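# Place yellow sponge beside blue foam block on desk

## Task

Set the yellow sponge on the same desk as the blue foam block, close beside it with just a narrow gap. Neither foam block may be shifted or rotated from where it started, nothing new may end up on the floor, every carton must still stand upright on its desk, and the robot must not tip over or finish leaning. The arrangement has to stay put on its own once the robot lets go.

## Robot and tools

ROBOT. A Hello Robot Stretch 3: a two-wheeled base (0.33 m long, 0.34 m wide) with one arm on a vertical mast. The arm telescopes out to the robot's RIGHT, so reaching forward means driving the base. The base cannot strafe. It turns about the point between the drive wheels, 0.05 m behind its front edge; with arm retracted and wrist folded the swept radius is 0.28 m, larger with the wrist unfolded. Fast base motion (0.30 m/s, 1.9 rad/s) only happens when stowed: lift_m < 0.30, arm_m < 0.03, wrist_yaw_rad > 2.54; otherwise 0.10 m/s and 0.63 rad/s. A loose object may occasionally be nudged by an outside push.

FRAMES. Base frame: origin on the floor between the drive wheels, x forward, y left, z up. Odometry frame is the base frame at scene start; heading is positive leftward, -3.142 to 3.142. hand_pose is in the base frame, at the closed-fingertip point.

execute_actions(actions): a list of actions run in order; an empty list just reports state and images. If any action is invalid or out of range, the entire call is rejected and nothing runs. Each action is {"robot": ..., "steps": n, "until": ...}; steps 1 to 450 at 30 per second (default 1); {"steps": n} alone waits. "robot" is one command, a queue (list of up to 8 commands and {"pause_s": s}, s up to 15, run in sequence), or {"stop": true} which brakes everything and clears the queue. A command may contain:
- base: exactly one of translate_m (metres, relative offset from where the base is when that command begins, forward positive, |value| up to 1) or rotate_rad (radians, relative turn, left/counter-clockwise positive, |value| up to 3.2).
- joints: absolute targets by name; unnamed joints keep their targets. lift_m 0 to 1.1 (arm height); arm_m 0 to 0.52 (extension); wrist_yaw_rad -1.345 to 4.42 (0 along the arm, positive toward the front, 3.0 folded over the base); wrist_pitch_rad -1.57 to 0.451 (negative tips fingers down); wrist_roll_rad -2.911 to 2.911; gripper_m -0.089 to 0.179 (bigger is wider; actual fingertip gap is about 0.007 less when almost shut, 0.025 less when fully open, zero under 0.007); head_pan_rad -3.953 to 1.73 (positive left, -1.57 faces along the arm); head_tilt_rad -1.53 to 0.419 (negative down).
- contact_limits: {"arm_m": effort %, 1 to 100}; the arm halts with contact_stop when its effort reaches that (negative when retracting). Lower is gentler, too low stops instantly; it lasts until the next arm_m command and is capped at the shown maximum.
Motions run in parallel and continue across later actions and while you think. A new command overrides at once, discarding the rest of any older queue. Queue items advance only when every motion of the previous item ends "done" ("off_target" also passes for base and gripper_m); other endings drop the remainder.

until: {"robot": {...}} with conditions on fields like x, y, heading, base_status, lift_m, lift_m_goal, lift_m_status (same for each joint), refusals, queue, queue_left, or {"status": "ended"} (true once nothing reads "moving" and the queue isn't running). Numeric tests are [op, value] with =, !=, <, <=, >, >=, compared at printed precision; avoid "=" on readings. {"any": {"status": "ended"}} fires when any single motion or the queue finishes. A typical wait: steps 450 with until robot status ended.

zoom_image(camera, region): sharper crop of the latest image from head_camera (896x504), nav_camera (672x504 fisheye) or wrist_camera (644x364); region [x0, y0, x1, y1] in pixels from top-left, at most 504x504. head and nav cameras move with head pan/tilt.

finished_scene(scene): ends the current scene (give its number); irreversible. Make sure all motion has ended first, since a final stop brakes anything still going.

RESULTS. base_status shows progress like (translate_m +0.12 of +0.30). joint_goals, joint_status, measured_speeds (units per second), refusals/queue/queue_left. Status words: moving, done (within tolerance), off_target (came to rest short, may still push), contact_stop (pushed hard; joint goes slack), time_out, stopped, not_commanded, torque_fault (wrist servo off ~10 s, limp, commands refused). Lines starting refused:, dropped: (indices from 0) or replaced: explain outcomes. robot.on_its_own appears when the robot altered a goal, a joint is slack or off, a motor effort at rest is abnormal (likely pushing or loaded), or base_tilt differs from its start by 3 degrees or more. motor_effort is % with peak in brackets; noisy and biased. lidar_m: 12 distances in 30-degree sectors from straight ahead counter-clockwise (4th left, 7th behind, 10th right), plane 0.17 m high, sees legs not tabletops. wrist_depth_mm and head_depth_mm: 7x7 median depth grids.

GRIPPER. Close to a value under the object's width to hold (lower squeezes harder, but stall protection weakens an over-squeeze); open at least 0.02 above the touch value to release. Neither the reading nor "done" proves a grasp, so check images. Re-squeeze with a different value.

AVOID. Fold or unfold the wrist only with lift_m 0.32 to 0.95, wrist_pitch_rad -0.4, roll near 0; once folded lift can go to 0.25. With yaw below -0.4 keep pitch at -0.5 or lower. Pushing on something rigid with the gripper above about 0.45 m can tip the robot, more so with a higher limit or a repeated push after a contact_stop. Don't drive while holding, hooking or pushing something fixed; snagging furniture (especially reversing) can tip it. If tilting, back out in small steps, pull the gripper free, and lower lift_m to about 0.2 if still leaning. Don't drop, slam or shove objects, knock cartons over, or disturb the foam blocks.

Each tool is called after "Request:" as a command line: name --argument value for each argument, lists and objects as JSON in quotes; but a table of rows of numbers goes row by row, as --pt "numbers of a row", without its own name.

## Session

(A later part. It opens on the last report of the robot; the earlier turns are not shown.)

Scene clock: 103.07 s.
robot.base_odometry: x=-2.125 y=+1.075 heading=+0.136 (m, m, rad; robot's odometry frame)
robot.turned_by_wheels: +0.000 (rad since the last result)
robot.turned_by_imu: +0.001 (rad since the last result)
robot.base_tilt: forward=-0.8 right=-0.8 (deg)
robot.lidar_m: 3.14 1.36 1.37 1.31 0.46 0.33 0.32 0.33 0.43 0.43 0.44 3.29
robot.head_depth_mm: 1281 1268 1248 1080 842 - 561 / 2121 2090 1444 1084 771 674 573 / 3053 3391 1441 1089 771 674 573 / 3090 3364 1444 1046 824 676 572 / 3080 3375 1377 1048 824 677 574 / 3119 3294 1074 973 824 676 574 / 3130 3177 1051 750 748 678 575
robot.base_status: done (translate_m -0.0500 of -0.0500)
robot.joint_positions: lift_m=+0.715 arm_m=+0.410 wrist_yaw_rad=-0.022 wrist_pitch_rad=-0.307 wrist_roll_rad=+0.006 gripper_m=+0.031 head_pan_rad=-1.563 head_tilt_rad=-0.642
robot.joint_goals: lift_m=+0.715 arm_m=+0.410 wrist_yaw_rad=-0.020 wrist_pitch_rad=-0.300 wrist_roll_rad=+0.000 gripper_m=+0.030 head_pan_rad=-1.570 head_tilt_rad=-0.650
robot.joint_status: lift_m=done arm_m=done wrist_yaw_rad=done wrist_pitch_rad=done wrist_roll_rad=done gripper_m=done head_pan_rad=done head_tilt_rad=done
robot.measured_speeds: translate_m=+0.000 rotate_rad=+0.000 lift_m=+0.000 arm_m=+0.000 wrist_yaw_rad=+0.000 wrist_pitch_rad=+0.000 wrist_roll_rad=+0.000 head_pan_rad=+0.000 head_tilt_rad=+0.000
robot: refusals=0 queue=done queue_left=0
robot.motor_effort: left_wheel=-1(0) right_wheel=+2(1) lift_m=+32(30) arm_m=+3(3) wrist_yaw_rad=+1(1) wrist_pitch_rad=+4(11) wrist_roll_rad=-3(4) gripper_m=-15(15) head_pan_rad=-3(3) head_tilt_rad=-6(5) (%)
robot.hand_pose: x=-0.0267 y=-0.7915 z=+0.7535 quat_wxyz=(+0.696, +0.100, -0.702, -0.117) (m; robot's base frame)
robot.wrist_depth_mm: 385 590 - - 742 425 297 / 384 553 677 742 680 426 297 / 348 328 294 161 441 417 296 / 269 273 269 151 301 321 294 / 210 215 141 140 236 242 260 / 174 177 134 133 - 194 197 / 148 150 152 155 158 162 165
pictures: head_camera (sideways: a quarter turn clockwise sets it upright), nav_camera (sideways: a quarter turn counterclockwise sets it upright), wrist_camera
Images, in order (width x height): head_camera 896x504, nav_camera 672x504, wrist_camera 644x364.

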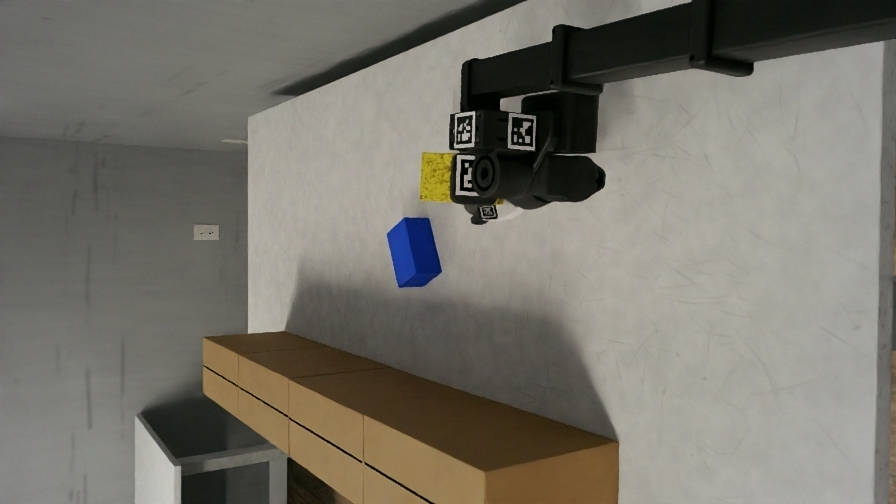

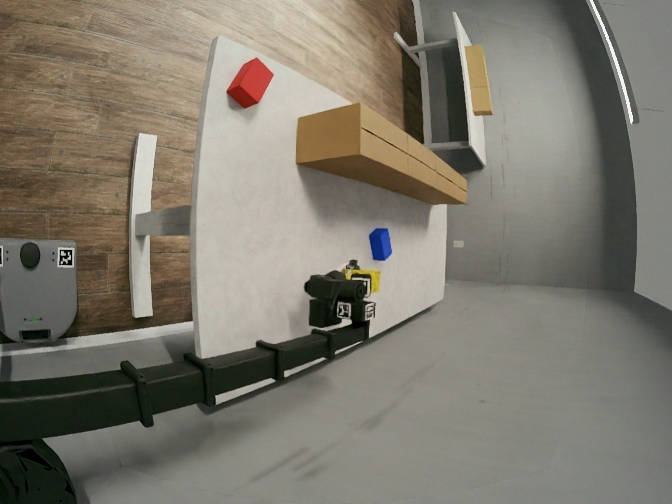

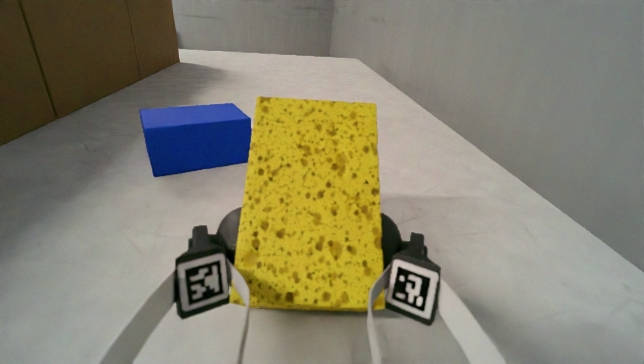

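Touching (pitch effort dropped). Release and retract.

Request:
execute_actions --actions '[{"robot":[{"joints":{"gripper_m":0.08}},{"joints":{"arm_m":0.30}},{"joints":{"lift_m":0.85}}],"steps":400,"until":{"robot":{"status":"ended"}}}]'

Scene clock: 108.20 s.
robot.base_odometry: x=-2.125 y=+1.075 heading=+0.136 (m, m, rad; robot's odometry frame)
robot.turned_by_wheels: +0.000 (rad since the last result)
robot.turned_by_imu: +0.001 (rad since the last result)
robot.base_tilt: forward=-0.9 right=-0.8 (deg)
robot.lidar_m: 3.16 1.36 1.37 1.30 0.46 0.33 0.32 0.32 0.43 0.43 0.44 3.27
robot.head_depth_mm: 1280 1265 1248 - 782 674 572 / 2142 2095 1516 - 793 675 573 / 3097 3352 1444 - 797 674 572 / 3093 3364 1449 1044 822 675 573 / 3076 3322 1376 1047 823 674 574 / 3103 3314 1076 972 824 677 576 / 3110 3221 1049 750 747 678 577
robot.base_status: done (translate_m -0.0500 of -0.0500)
robot.joint_positions: lift_m=+0.850 arm_m=+0.300 wrist_yaw_rad=-0.021 wrist_pitch_rad=-0.315 wrist_roll_rad=+0.006 gripper_m=+0.080 head_pan_rad=-1.563 head_tilt_rad=-0.642
robot.joint_goals: lift_m=+0.850 arm_m=+0.300 wrist_yaw_rad=-0.020 wrist_pitch_rad=-0.300 wrist_roll_rad=+0.000 gripper_m=+0.080 head_pan_rad=-1.570 head_tilt_rad=-0.650
robot.joint_status: lift_m=done arm_m=done wrist_yaw_rad=done wrist_pitch_rad=done wrist_roll_rad=done gripper_m=done head_pan_rad=done head_tilt_rad=done
robot.measured_speeds: translate_m=+0.000 rotate_rad=+0.000 lift_m=+0.000 arm_m=+0.000 wrist_yaw_rad=+0.000 wrist_pitch_rad=+0.000 wrist_roll_rad=+0.000 head_pan_rad=+0.000 head_tilt_rad=+0.000
robot: refusals=0 queue=done queue_left=0
robot.motor_effort: left_wheel=-1(1) right_wheel=+1(2) lift_m=+44(46) arm_m=-4(3) wrist_yaw_rad=+1(3) wrist_pitch_rad=+8(8) wrist_roll_rad=-4(3) gripper_m=+0(76) head_pan_rad=-3(3) head_tilt_rad=-5(5) (%)
robot.hand_pose: x=-0.0265 y=-0.6815 z=+0.8863 quat_wxyz=(+0.695, +0.103, -0.701, -0.119) (m; robot's base frame)
robot.wrist_depth_mm: - - - - 779 433 304 / 412 585 - - 756 429 302 / 382 583 754 808 750 427 301 / 383 505 497 566 591 426 297 / 374 417 435 407 475 425 296 / 334 351 351 314 - 382 297 / 287 292 296 301 305 325 294
pictures: head_camera (sideways: a quarter turn clockwise sets it upright), nav_camera (sideways: a quarter turn counterclockwise sets it upright), wrist_camera
Images, in order (width x height): head_camera 896x504, nav_camera 672x504, wrist_camera 644x364.

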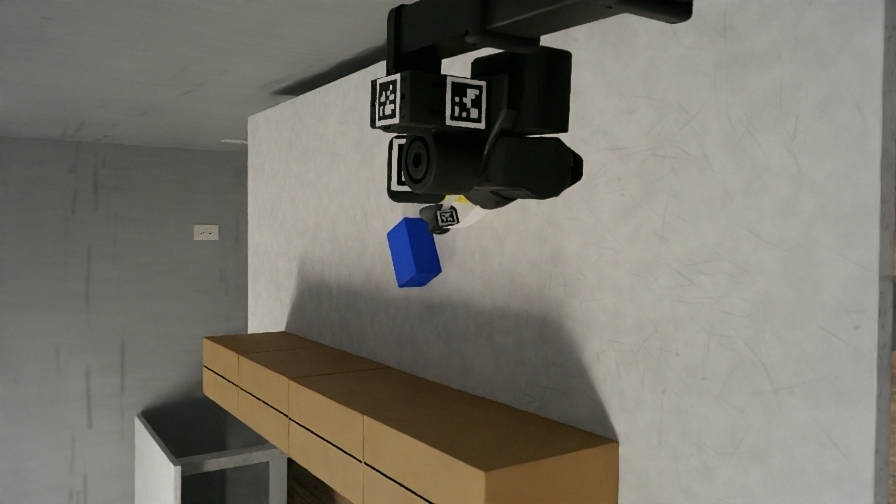

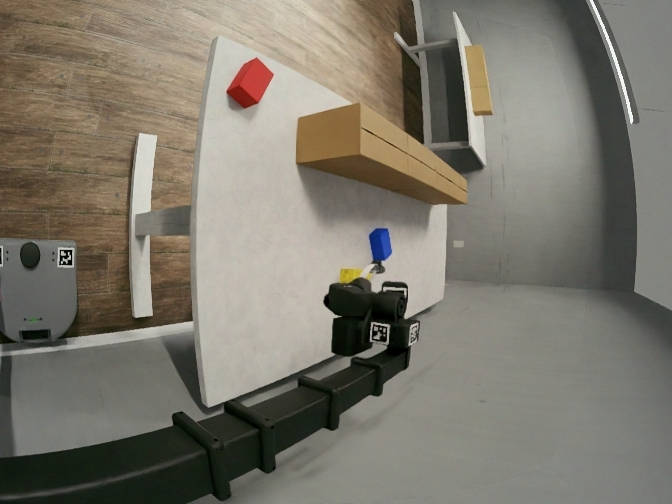

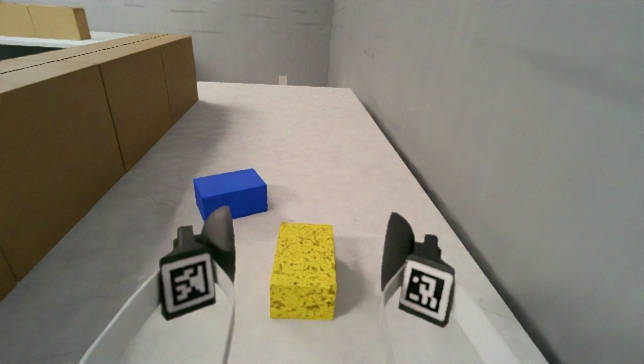

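Request:
execute_actions --actions '[{"robot":[{"joints":{"arm_m":0.22,"gripper_m":0.0}},{"joints":{"lift_m":0.73}},{"joints":{"arm_m":0.34}}],"steps":400,"until":{"robot":{"status":"ended"}}}]'

Scene clock: 114.97 s.
robot.base_odometry: x=-2.125 y=+1.075 heading=+0.136 (m, m, rad; robot's odometry frame)
robot.turned_by_wheels: +0.000 (rad since the last result)
robot.turned_by_imu: +0.001 (rad since the last result)
robot.base_tilt: forward=-0.9 right=-0.8 (deg)
robot.lidar_m: 3.15 1.36 1.37 1.31 0.46 0.33 0.32 0.32 0.43 0.43 0.44 3.28
robot.head_depth_mm: 1282 1266 1250 1076 872 - 560 / 2131 2108 1439 1083 - 673 573 / 3057 3370 1436 1084 - 674 573 / 3061 3355 1442 1047 823 675 574 / 3103 3380 1372 1048 821 678 574 / 3081 3297 1075 975 823 677 575 / 3117 3186 1054 748 746 678 575
robot.base_status: done (translate_m -0.0500 of -0.0500)
robot.joint_positions: lift_m=+0.730 arm_m=+0.340 wrist_yaw_rad=-0.021 wrist_pitch_rad=-0.315 wrist_roll_rad=+0.006 gripper_m=+0.000 head_pan_rad=-1.563 head_tilt_rad=-0.642
robot.joint_goals: lift_m=+0.730 arm_m=+0.340 wrist_yaw_rad=-0.020 wrist_pitch_rad=-0.300 wrist_roll_rad=+0.000 gripper_m=+0.000 head_pan_rad=-1.570 head_tilt_rad=-0.650
robot.joint_status: lift_m=done arm_m=done wrist_yaw_rad=done wrist_pitch_rad=done wrist_roll_rad=done gripper_m=done head_pan_rad=done head_tilt_rad=done
robot.measured_speeds: translate_m=+0.000 rotate_rad=+0.000 lift_m=+0.000 arm_m=+0.000 wrist_yaw_rad=+0.000 wrist_pitch_rad=+0.000 wrist_roll_rad=+0.000 head_pan_rad=+0.000 head_tilt_rad=+0.000
robot: refusals=0 queue=done queue_left=0
robot.motor_effort: left_wheel=-1(1) right_wheel=+1(1) lift_m=+33(40) arm_m=+2(4) wrist_yaw_rad=+1(2) wrist_pitch_rad=+9(8) wrist_roll_rad=-3(3) gripper_m=-2(79) head_pan_rad=-3(3) head_tilt_rad=-5(5) (%)
robot.hand_pose: x=-0.0265 y=-0.7207 z=+0.7666 quat_wxyz=(+0.695, +0.103, -0.701, -0.119) (m; robot's base frame)
robot.wrist_depth_mm: 381 589 - - 770 428 300 / 382 544 714 770 679 429 296 / 368 404 365 449 482 425 297 / 292 297 306 229 331 357 295 / 229 233 239 220 254 262 271 / 189 192 203 - 208 211 218 / 161 164 167 170 174 177 181
pictures: head_camera (sideways: a quarter turn clockwise sets it upright), nav_camera (sideways: a quarter turn counterclockwise sets it upright), wrist_camera
Images, in order (width x height): head_camera 896x504, nav_camera 672x504, wrist_camera 644x364.

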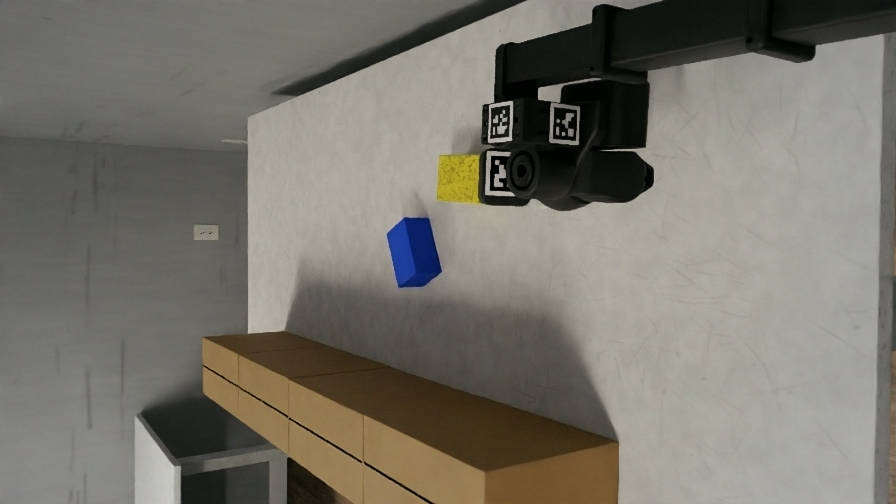

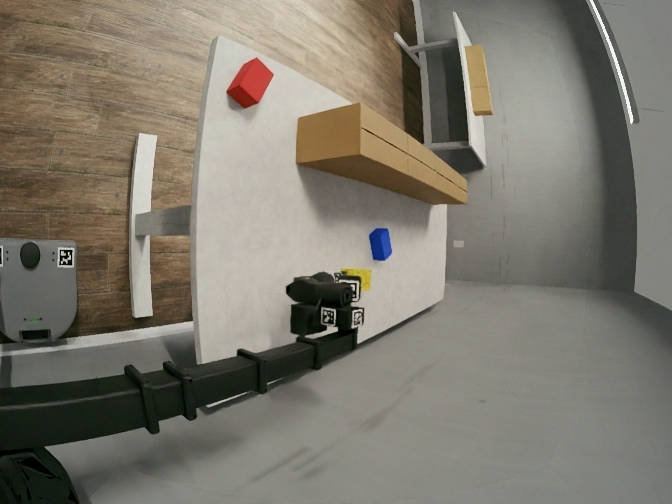

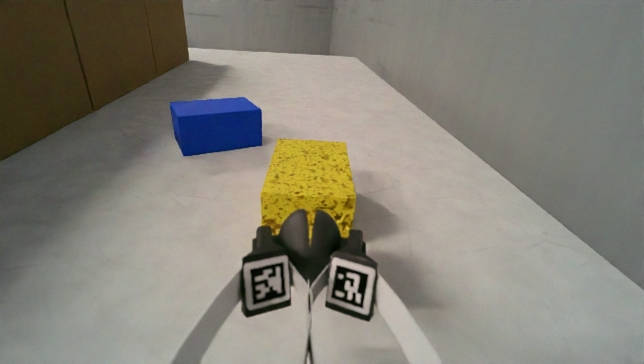

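Request:
execute_actions --actions '[{"robot":[{"joints":{"arm_m":0.32}},{"joints":{"lift_m":0.718}},{"joints":{"arm_m":0.39}},{"joints":{"arm_m":0.33}},{"joints":{"lift_m":0.85}}],"steps":400,"until":{"robot":{"status":"ended"}}}]'

Request:
zoom_image --camera "wrist_camera" --region '[120, 100, 480, 340]'

Scene clock: 121.87 s.
robot.base_odometry: x=-2.125 y=+1.075 heading=+0.136 (m, m, rad; robot's odometry frame)
robot.turned_by_wheels: +0.000 (rad since the last result)
robot.turned_by_imu: +0.001 (rad since the last result)
robot.base_tilt: forward=-0.8 right=-0.8 (deg)
robot.lidar_m: 3.13 1.36 1.37 1.30 0.46 0.33 0.32 0.33 0.43 0.43 0.44 3.29
robot.head_depth_mm: 1281 1265 1249 - 793 672 572 / 2124 2102 1565 - 795 674 572 / 3065 3401 1437 - 796 674 573 / 3088 3407 1437 1050 821 676 574 / 3095 3353 1368 1050 822 677 575 / 3137 3283 1072 973 823 677 576 / 3123 3200 1051 750 747 677 575
robot.base_status: done (translate_m -0.0500 of -0.0500)
robot.joint_positions: lift_m=+0.850 arm_m=+0.330 wrist_yaw_rad=-0.021 wrist_pitch_rad=-0.315 wrist_roll_rad=+0.006 gripper_m=+0.000 head_pan_rad=-1.563 head_tilt_rad=-0.642
robot.joint_goals: lift_m=+0.850 arm_m=+0.330 wrist_yaw_rad=-0.020 wrist_pitch_rad=-0.300 wrist_roll_rad=+0.000 gripper_m=+0.000 head_pan_rad=-1.570 head_tilt_rad=-0.650
robot.joint_status: lift_m=done arm_m=done wrist_yaw_rad=done wrist_pitch_rad=done wrist_roll_rad=done gripper_m=done head_pan_rad=done head_tilt_rad=done
robot.measured_speeds: translate_m=+0.000 rotate_rad=+0.000 lift_m=+0.000 arm_m=+0.000 wrist_yaw_rad=+0.000 wrist_pitch_rad=+0.000 wrist_roll_rad=+0.000 head_pan_rad=+0.000 head_tilt_rad=+0.000
robot: refusals=0 queue=done queue_left=0
robot.motor_effort: left_wheel=-1(0) right_wheel=+1(2) lift_m=+43(47) arm_m=-3(3) wrist_yaw_rad=+1(1) wrist_pitch_rad=+8(8) wrist_roll_rad=-3(3) gripper_m=-3(2) head_pan_rad=-3(3) head_tilt_rad=-5(5) (%)
robot.hand_pose: x=-0.0264 y=-0.7114 z=+0.8862 quat_wxyz=(+0.695, +0.104, -0.701, -0.119) (m; robot's base frame)
robot.wrist_depth_mm: - - - - 761 433 302 / 420 583 - - 752 424 300 / 381 586 756 781 748 425 300 / 383 502 543 562 590 425 298 / 377 412 418 471 452 421 295 / 335 344 358 - 372 375 297 / 285 290 297 298 310 320 292
pictures: head_camera (sideways: a quarter turn clockwise sets it upright), nav_camera (sideways: a quarter turn counterclockwise sets it upright), wrist_camera
Images, in order (width x height): head_camera 896x504, nav_camera 672x504, wrist_camera 644x364.

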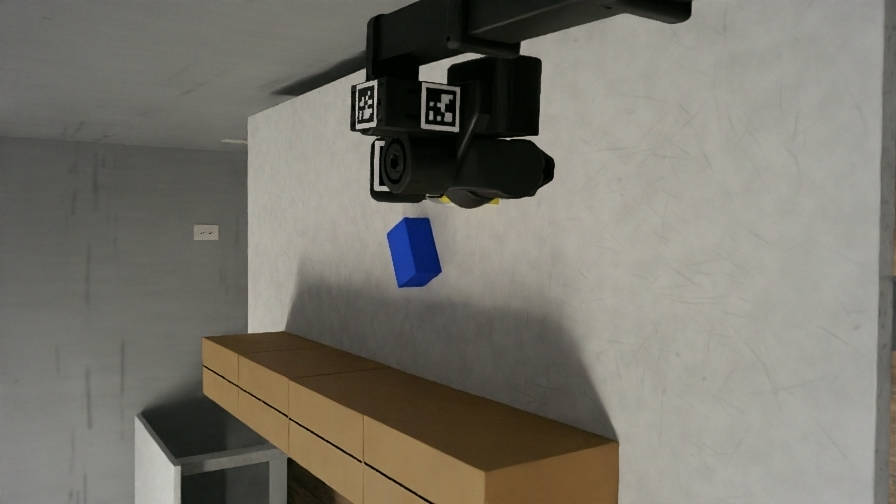

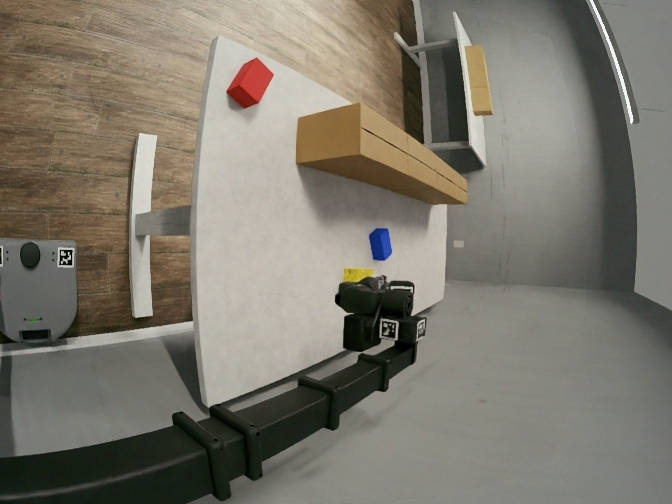

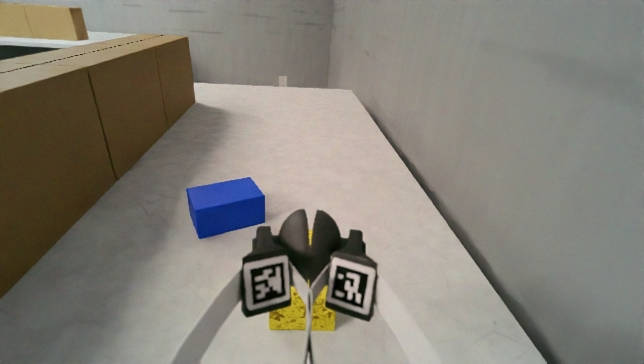

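Region (120, 100, 480, 340) of wrist_camera's 644x364 image, scaled by 1.400.

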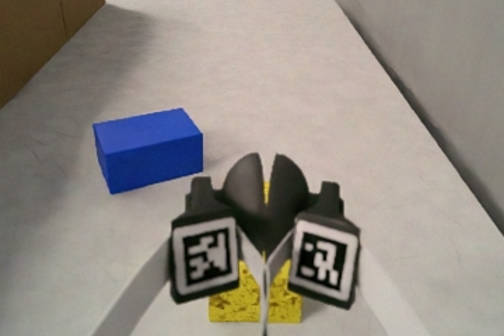

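Request:
execute_actions --actions '[{"robot":[{"joints":{"arm_m":0.2}},{"joints":{"lift_m":0.708}},{"joints":{"arm_m":0.30}}],"steps":400,"until":{"robot":{"status":"ended"}}}]'

Scene clock: 128.23 s.
robot.base_odometry: x=-2.125 y=+1.075 heading=+0.136 (m, m, rad; robot's odometry frame)
robot.turned_by_wheels: +0.000 (rad since the last result)
robot.turned_by_imu: +0.001 (rad since the last result)
robot.base_tilt: forward=-0.9 right=-0.8 (deg)
robot.lidar_m: 3.14 1.36 1.36 1.30 0.46 0.33 0.32 0.33 0.43 0.43 0.44 3.27
robot.head_depth_mm: 1280 1269 1253 1072 842 - - / 2135 2109 1439 1041 891 641 573 / 3034 3368 1434 1006 - 657 572 / 3088 3416 1444 1048 820 676 574 / 3079 3363 1375 1046 821 676 575 / 3123 3324 1074 975 821 676 575 / 3120 3203 1049 749 748 678 575
robot.base_status: done (translate_m -0.0500 of -0.0500)
robot.joint_positions: lift_m=+0.708 arm_m=+0.300 wrist_yaw_rad=-0.021 wrist_pitch_rad=-0.315 wrist_roll_rad=+0.006 gripper_m=+0.000 head_pan_rad=-1.563 head_tilt_rad=-0.642
robot.joint_goals: lift_m=+0.708 arm_m=+0.300 wrist_yaw_rad=-0.020 wrist_pitch_rad=-0.300 wrist_roll_rad=+0.000 gripper_m=+0.000 head_pan_rad=-1.570 head_tilt_rad=-0.650
robot.joint_status: lift_m=done arm_m=done wrist_yaw_rad=done wrist_pitch_rad=done wrist_roll_rad=done gripper_m=done head_pan_rad=done head_tilt_rad=done
robot.measured_speeds: translate_m=+0.000 rotate_rad=+0.000 lift_m=+0.000 arm_m=+0.000 wrist_yaw_rad=+0.000 wrist_pitch_rad=+0.000 wrist_roll_rad=+0.000 head_pan_rad=+0.000 head_tilt_rad=+0.000
robot: refusals=0 queue=done queue_left=0
robot.motor_effort: left_wheel=-1(1) right_wheel=+2(2) lift_m=+34(44) arm_m=+2(3) wrist_yaw_rad=+2(1) wrist_pitch_rad=+8(8) wrist_roll_rad=-3(4) gripper_m=-2(2) head_pan_rad=-3(4) head_tilt_rad=-5(5) (%)
robot.hand_pose: x=-0.0264 y=-0.6807 z=+0.7445 quat_wxyz=(+0.695, +0.104, -0.701, -0.119) (m; robot's base frame)
robot.wrist_depth_mm: 375 587 - - 760 431 300 / 381 505 414 664 677 430 302 / 333 354 367 259 408 398 299 / 249 254 265 261 285 296 288 / 195 201 206 229 218 223 231 / 162 164 174 - 177 181 185 / 138 141 143 146 148 151 155
pictures: head_camera (sideways: a quarter turn clockwise sets it upright), nav_camera (sideways: a quarter turn counterclockwise sets it upright), wrist_camera
Images, in order (width x height): head_camera 896x504, nav_camera 672x504, wrist_camera 644x364.

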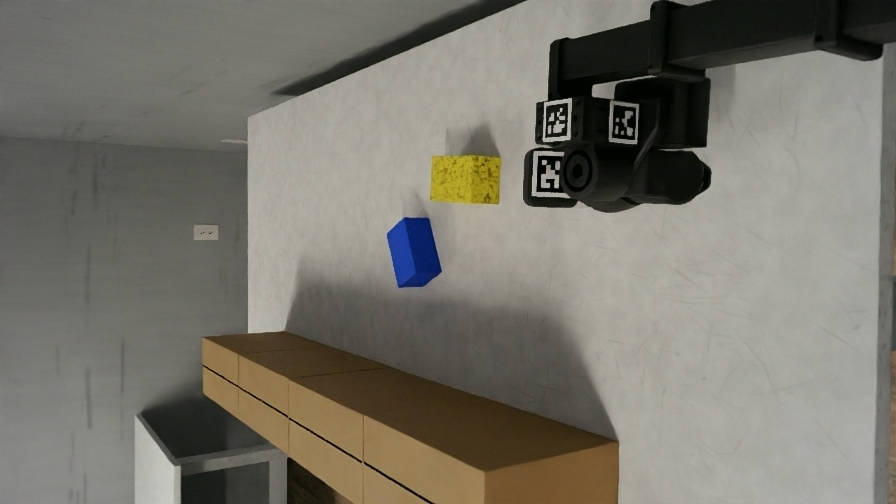

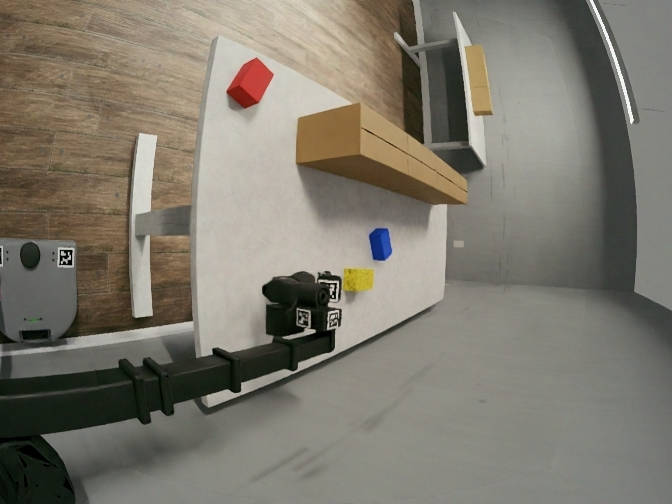

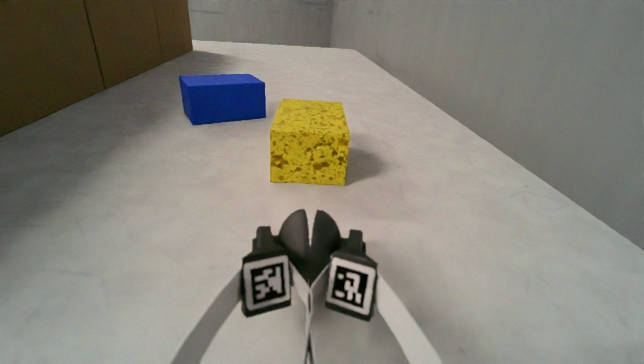

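Request:
execute_actions --actions '[{"robot":[{"joints":{"arm_m":0.40}},{"joints":{"arm_m":0.30}}],"steps":400,"until":{"robot":{"status":"ended"}}}]'

Scene clock: 132.20 s.
robot.base_odometry: x=-2.125 y=+1.075 heading=+0.136 (m, m, rad; robot's odometry frame)
robot.turned_by_wheels: +0.000 (rad since the last result)
robot.turned_by_imu: +0.001 (rad since the last result)
robot.base_tilt: forward=-0.9 right=-0.7 (deg)
robot.lidar_m: 3.16 1.35 1.37 1.31 0.46 0.33 0.32 0.33 0.43 0.43 0.44 3.28
robot.head_depth_mm: 1282 1264 1249 1068 843 - - / 2138 2109 1443 1043 885 643 573 / 3069 3370 1441 1003 - 658 573 / 3091 3390 1446 1048 820 675 572 / 3098 3343 1368 1049 821 675 575 / 3113 3326 1074 971 823 677 575 / 3130 3219 1048 751 748 677 575
robot.base_status: done (translate_m -0.0500 of -0.0500)
robot.joint_positions: lift_m=+0.708 arm_m=+0.300 wrist_yaw_rad=-0.021 wrist_pitch_rad=-0.315 wrist_roll_rad=+0.006 gripper_m=+0.000 head_pan_rad=-1.563 head_tilt_rad=-0.642
robot.joint_goals: lift_m=+0.708 arm_m=+0.300 wrist_yaw_rad=-0.020 wrist_pitch_rad=-0.300 wrist_roll_rad=+0.000 gripper_m=+0.000 head_pan_rad=-1.570 head_tilt_rad=-0.650
robot.joint_status: lift_m=done arm_m=done wrist_yaw_rad=done wrist_pitch_rad=done wrist_roll_rad=done gripper_m=done head_pan_rad=done head_tilt_rad=done
robot.measured_speeds: translate_m=+0.000 rotate_rad=+0.000 lift_m=+0.000 arm_m=+0.000 wrist_yaw_rad=+0.000 wrist_pitch_rad=+0.000 wrist_roll_rad=+0.000 head_pan_rad=+0.000 head_tilt_rad=+0.000
robot: refusals=0 queue=done queue_left=0
robot.motor_effort: left_wheel=+0(1) right_wheel=+2(2) lift_m=+33(33) arm_m=-4(5) wrist_yaw_rad=+0(2) wrist_pitch_rad=+9(8) wrist_roll_rad=-3(3) gripper_m=-2(2) head_pan_rad=-3(3) head_tilt_rad=-5(5) (%)
robot.hand_pose: x=-0.0264 y=-0.6814 z=+0.7445 quat_wxyz=(+0.695, +0.104, -0.701, -0.119) (m; robot's base frame)
robot.wrist_depth_mm: 378 587 - - 754 433 301 / 376 510 416 668 685 429 299 / 335 354 370 274 406 404 302 / 249 255 265 270 285 297 285 / 195 200 207 230 217 224 230 / 162 164 173 - 177 180 185 / 138 141 143 145 149 151 154
pictures: head_camera (sideways: a quarter turn clockwise sets it upright), nav_camera (sideways: a quarter turn counterclockwise sets it upright), wrist_camera
Images, in order (width x height): head_camera 896x504, nav_camera 672x504, wrist_camera 644x364.

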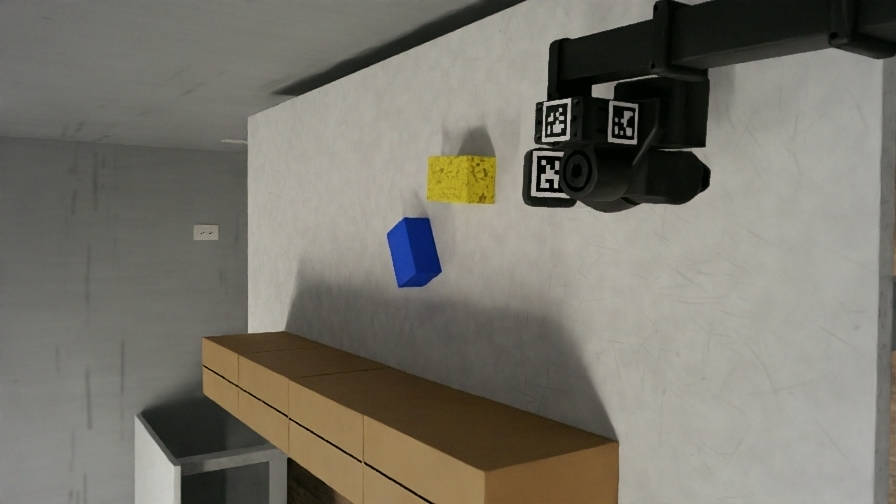

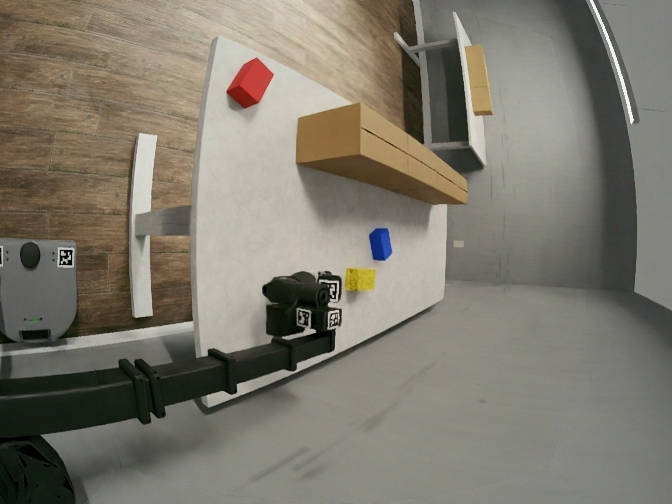

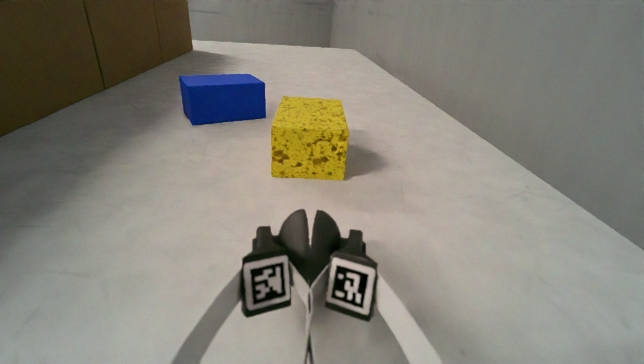

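Request:
execute_actions --actions '[{"robot":[{"joints":{"arm_m":0.435}},{"joints":{"arm_m":0.30}},{"joints":{"lift_m":0.9}}],"steps":400,"until":{"robot":{"status":"ended"}}}]'

Scene clock: 139.20 s.
robot.base_odometry: x=-2.125 y=+1.075 heading=+0.136 (m, m, rad; robot's odometry frame)
robot.turned_by_wheels: +0.000 (rad since the last result)
robot.turned_by_imu: +0.001 (rad since the last result)
robot.base_tilt: forward=-0.9 right=-0.8 (deg)
robot.lidar_m: 3.14 1.36 1.37 1.31 0.46 0.33 0.32 0.32 0.43 0.43 0.44 3.28
robot.head_depth_mm: 1280 1265 1256 - 816 672 572 / 2136 2104 1644 - 819 674 572 / 3072 3363 1526 - 818 674 573 / 3085 3402 1442 1045 819 675 574 / 3114 3361 1374 1050 821 676 574 / 3116 3303 1074 973 822 677 574 / 3116 3202 1048 748 747 676 576
robot.base_status: done (translate_m -0.0500 of -0.0500)
robot.joint_positions: lift_m=+0.900 arm_m=+0.300 wrist_yaw_rad=-0.021 wrist_pitch_rad=-0.315 wrist_roll_rad=+0.006 gripper_m=+0.000 head_pan_rad=-1.563 head_tilt_rad=-0.642
robot.joint_goals: lift_m=+0.900 arm_m=+0.300 wrist_yaw_rad=-0.020 wrist_pitch_rad=-0.300 wrist_roll_rad=+0.000 gripper_m=+0.000 head_pan_rad=-1.570 head_tilt_rad=-0.650
robot.joint_status: lift_m=done arm_m=done wrist_yaw_rad=done wrist_pitch_rad=done wrist_roll_rad=done gripper_m=done head_pan_rad=done head_tilt_rad=done
robot.measured_speeds: translate_m=+0.000 rotate_rad=+0.000 lift_m=+0.000 arm_m=+0.000 wrist_yaw_rad=+0.000 wrist_pitch_rad=+0.000 wrist_roll_rad=+0.000 head_pan_rad=+0.000 head_tilt_rad=+0.000
robot: refusals=0 queue=done queue_left=0
robot.motor_effort: left_wheel=-1(1) right_wheel=+1(2) lift_m=+43(43) arm_m=-3(4) wrist_yaw_rad=+1(0) wrist_pitch_rad=+8(9) wrist_roll_rad=-4(3) gripper_m=-3(3) head_pan_rad=-4(3) head_tilt_rad=-6(5) (%)
robot.hand_pose: x=-0.0264 y=-0.6814 z=+0.9362 quat_wxyz=(+0.695, +0.104, -0.701, -0.119) (m; robot's base frame)
robot.wrist_depth_mm: - - - - 758 437 301 / - 702 - - 752 434 300 / 392 585 903 960 755 428 299 / 376 553 642 669 662 427 298 / 377 486 470 559 554 428 297 / 372 408 423 - 436 423 297 / 338 350 351 354 366 374 294
pictures: head_camera (sideways: a quarter turn clockwise sets it upright), nav_camera (sideways: a quarter turn counterclockwise sets it upright), wrist_camera
Images, in order (width x height): head_camera 896x504, nav_camera 672x504, wrist_camera 644x364.

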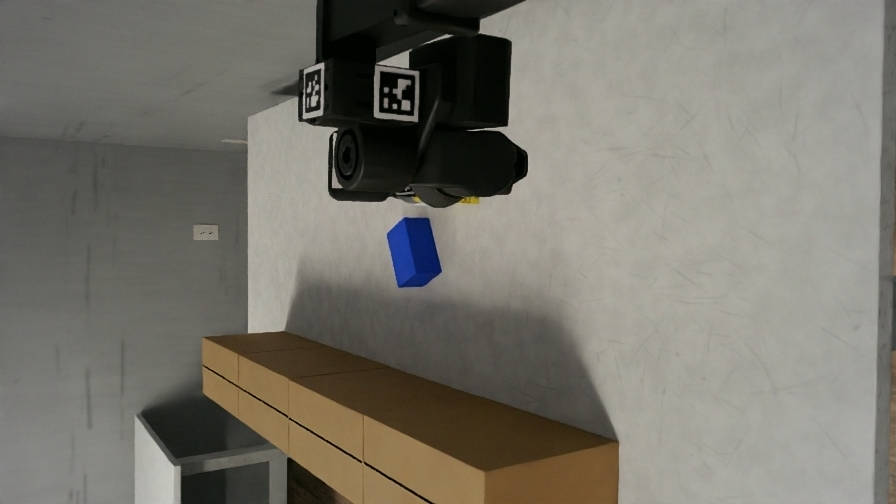

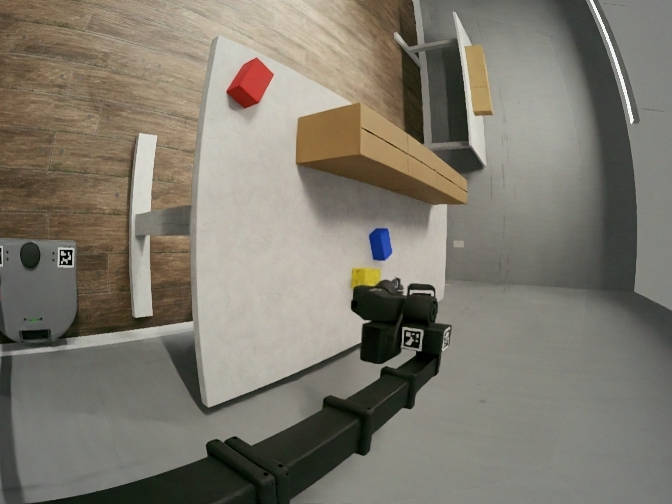

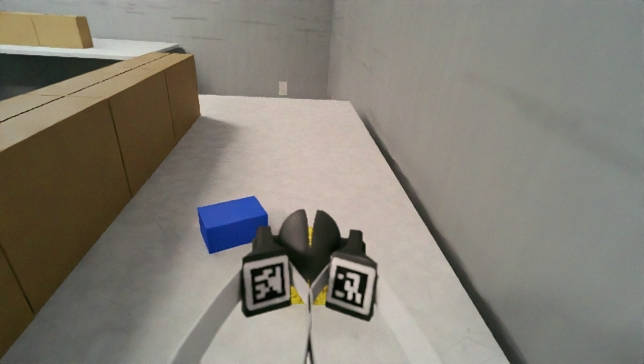

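Request:
execute_actions --actions '[{"robot":{"joints":{"arm_m":0.05}},"steps":400,"until":{"robot":{"status":"ended"}}}]'

Scene clock: 142.33 s.
robot.base_odometry: x=-2.125 y=+1.075 heading=+0.136 (m, m, rad; robot's odometry frame)
robot.turned_by_wheels: +0.000 (rad since the last result)
robot.turned_by_imu: +0.001 (rad since the last result)
robot.base_tilt: forward=-0.9 right=-0.8 (deg)
robot.lidar_m: 3.15 1.36 1.37 1.30 0.46 0.33 0.31 0.32 0.43 0.43 0.44 3.28
robot.head_depth_mm: 1281 1266 1255 1073 844 - - / 2128 2097 1437 1043 871 - - / 3060 3338 1443 1000 875 - - / 3073 3424 1443 1046 822 674 574 / 3104 3373 1374 1049 822 677 574 / 3086 3372 1073 974 823 679 573 / 3133 3237 1052 749 748 676 575
robot.base_status: done (translate_m -0.0500 of -0.0500)
robot.joint_positions: lift_m=+0.900 arm_m=+0.050 wrist_yaw_rad=-0.020 wrist_pitch_rad=-0.315 wrist_roll_rad=+0.006 gripper_m=+0.000 head_pan_rad=-1.563 head_tilt_rad=-0.642
robot.joint_goals: lift_m=+0.900 arm_m=+0.050 wrist_yaw_rad=-0.020 wrist_pitch_rad=-0.300 wrist_roll_rad=+0.000 gripper_m=+0.000 head_pan_rad=-1.570 head_tilt_rad=-0.650
robot.joint_status: lift_m=done arm_m=done wrist_yaw_rad=done wrist_pitch_rad=done wrist_roll_rad=done gripper_m=done head_pan_rad=done head_tilt_rad=done
robot.measured_speeds: translate_m=+0.000 rotate_rad=+0.000 lift_m=+0.000 arm_m=+0.000 wrist_yaw_rad=+0.000 wrist_pitch_rad=+0.000 wrist_roll_rad=+0.000 head_pan_rad=+0.000 head_tilt_rad=+0.000
robot: refusals=0 queue=done queue_left=0
robot.motor_effort: left_wheel=-1(0) right_wheel=+2(2) lift_m=+43(43) arm_m=-3(5) wrist_yaw_rad=+1(1) wrist_pitch_rad=+8(9) wrist_roll_rad=-3(3) gripper_m=-2(2) head_pan_rad=-4(3) head_tilt_rad=-5(5) (%)
robot.hand_pose: x=-0.0263 y=-0.4314 z=+0.9362 quat_wxyz=(+0.695, +0.104, -0.701, -0.119) (m; robot's base frame)
robot.wrist_depth_mm: - - - - 771 451 311 / - 668 - - 784 449 308 / 397 563 877 960 772 437 306 / 361 560 662 629 680 436 308 / 364 483 505 560 552 436 308 / 364 404 428 - 438 422 305 / 338 347 350 359 363 383 301
pictures: head_camera (sideways: a quarter turn clockwise sets it upright), nav_camera (sideways: a quarter turn counterclockwise sets it upright), wrist_camera
Images, in order (width x height): head_camera 896x504, nav_camera 672x504, wrist_camera 644x364.

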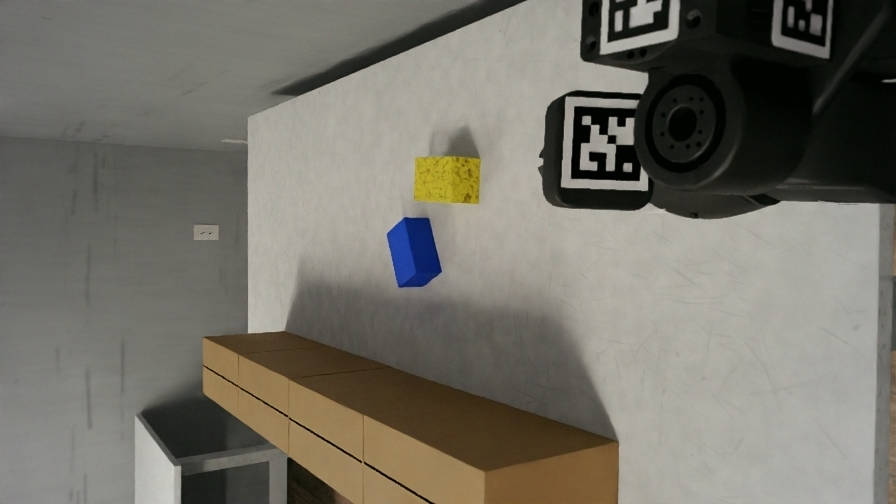

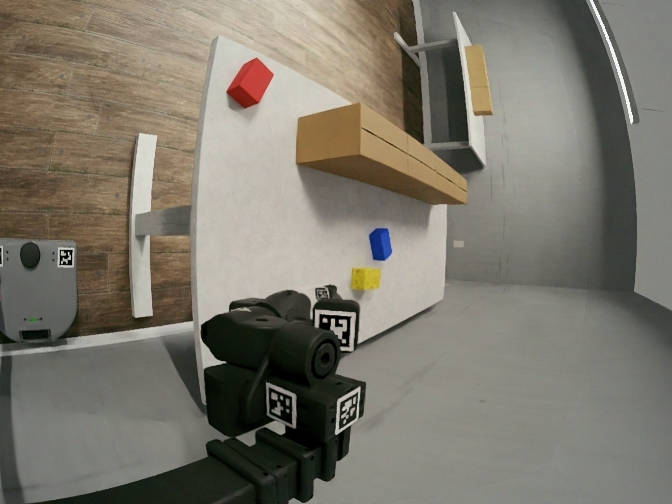

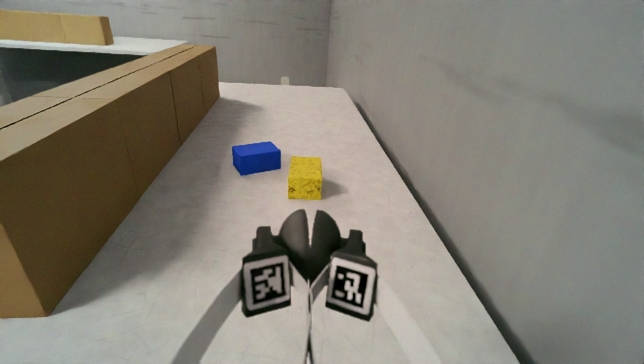

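Gap about 1.5–2 cm, side by side. Good.

Request:
finished_scene --scene 2

The scene is finished: the task was done.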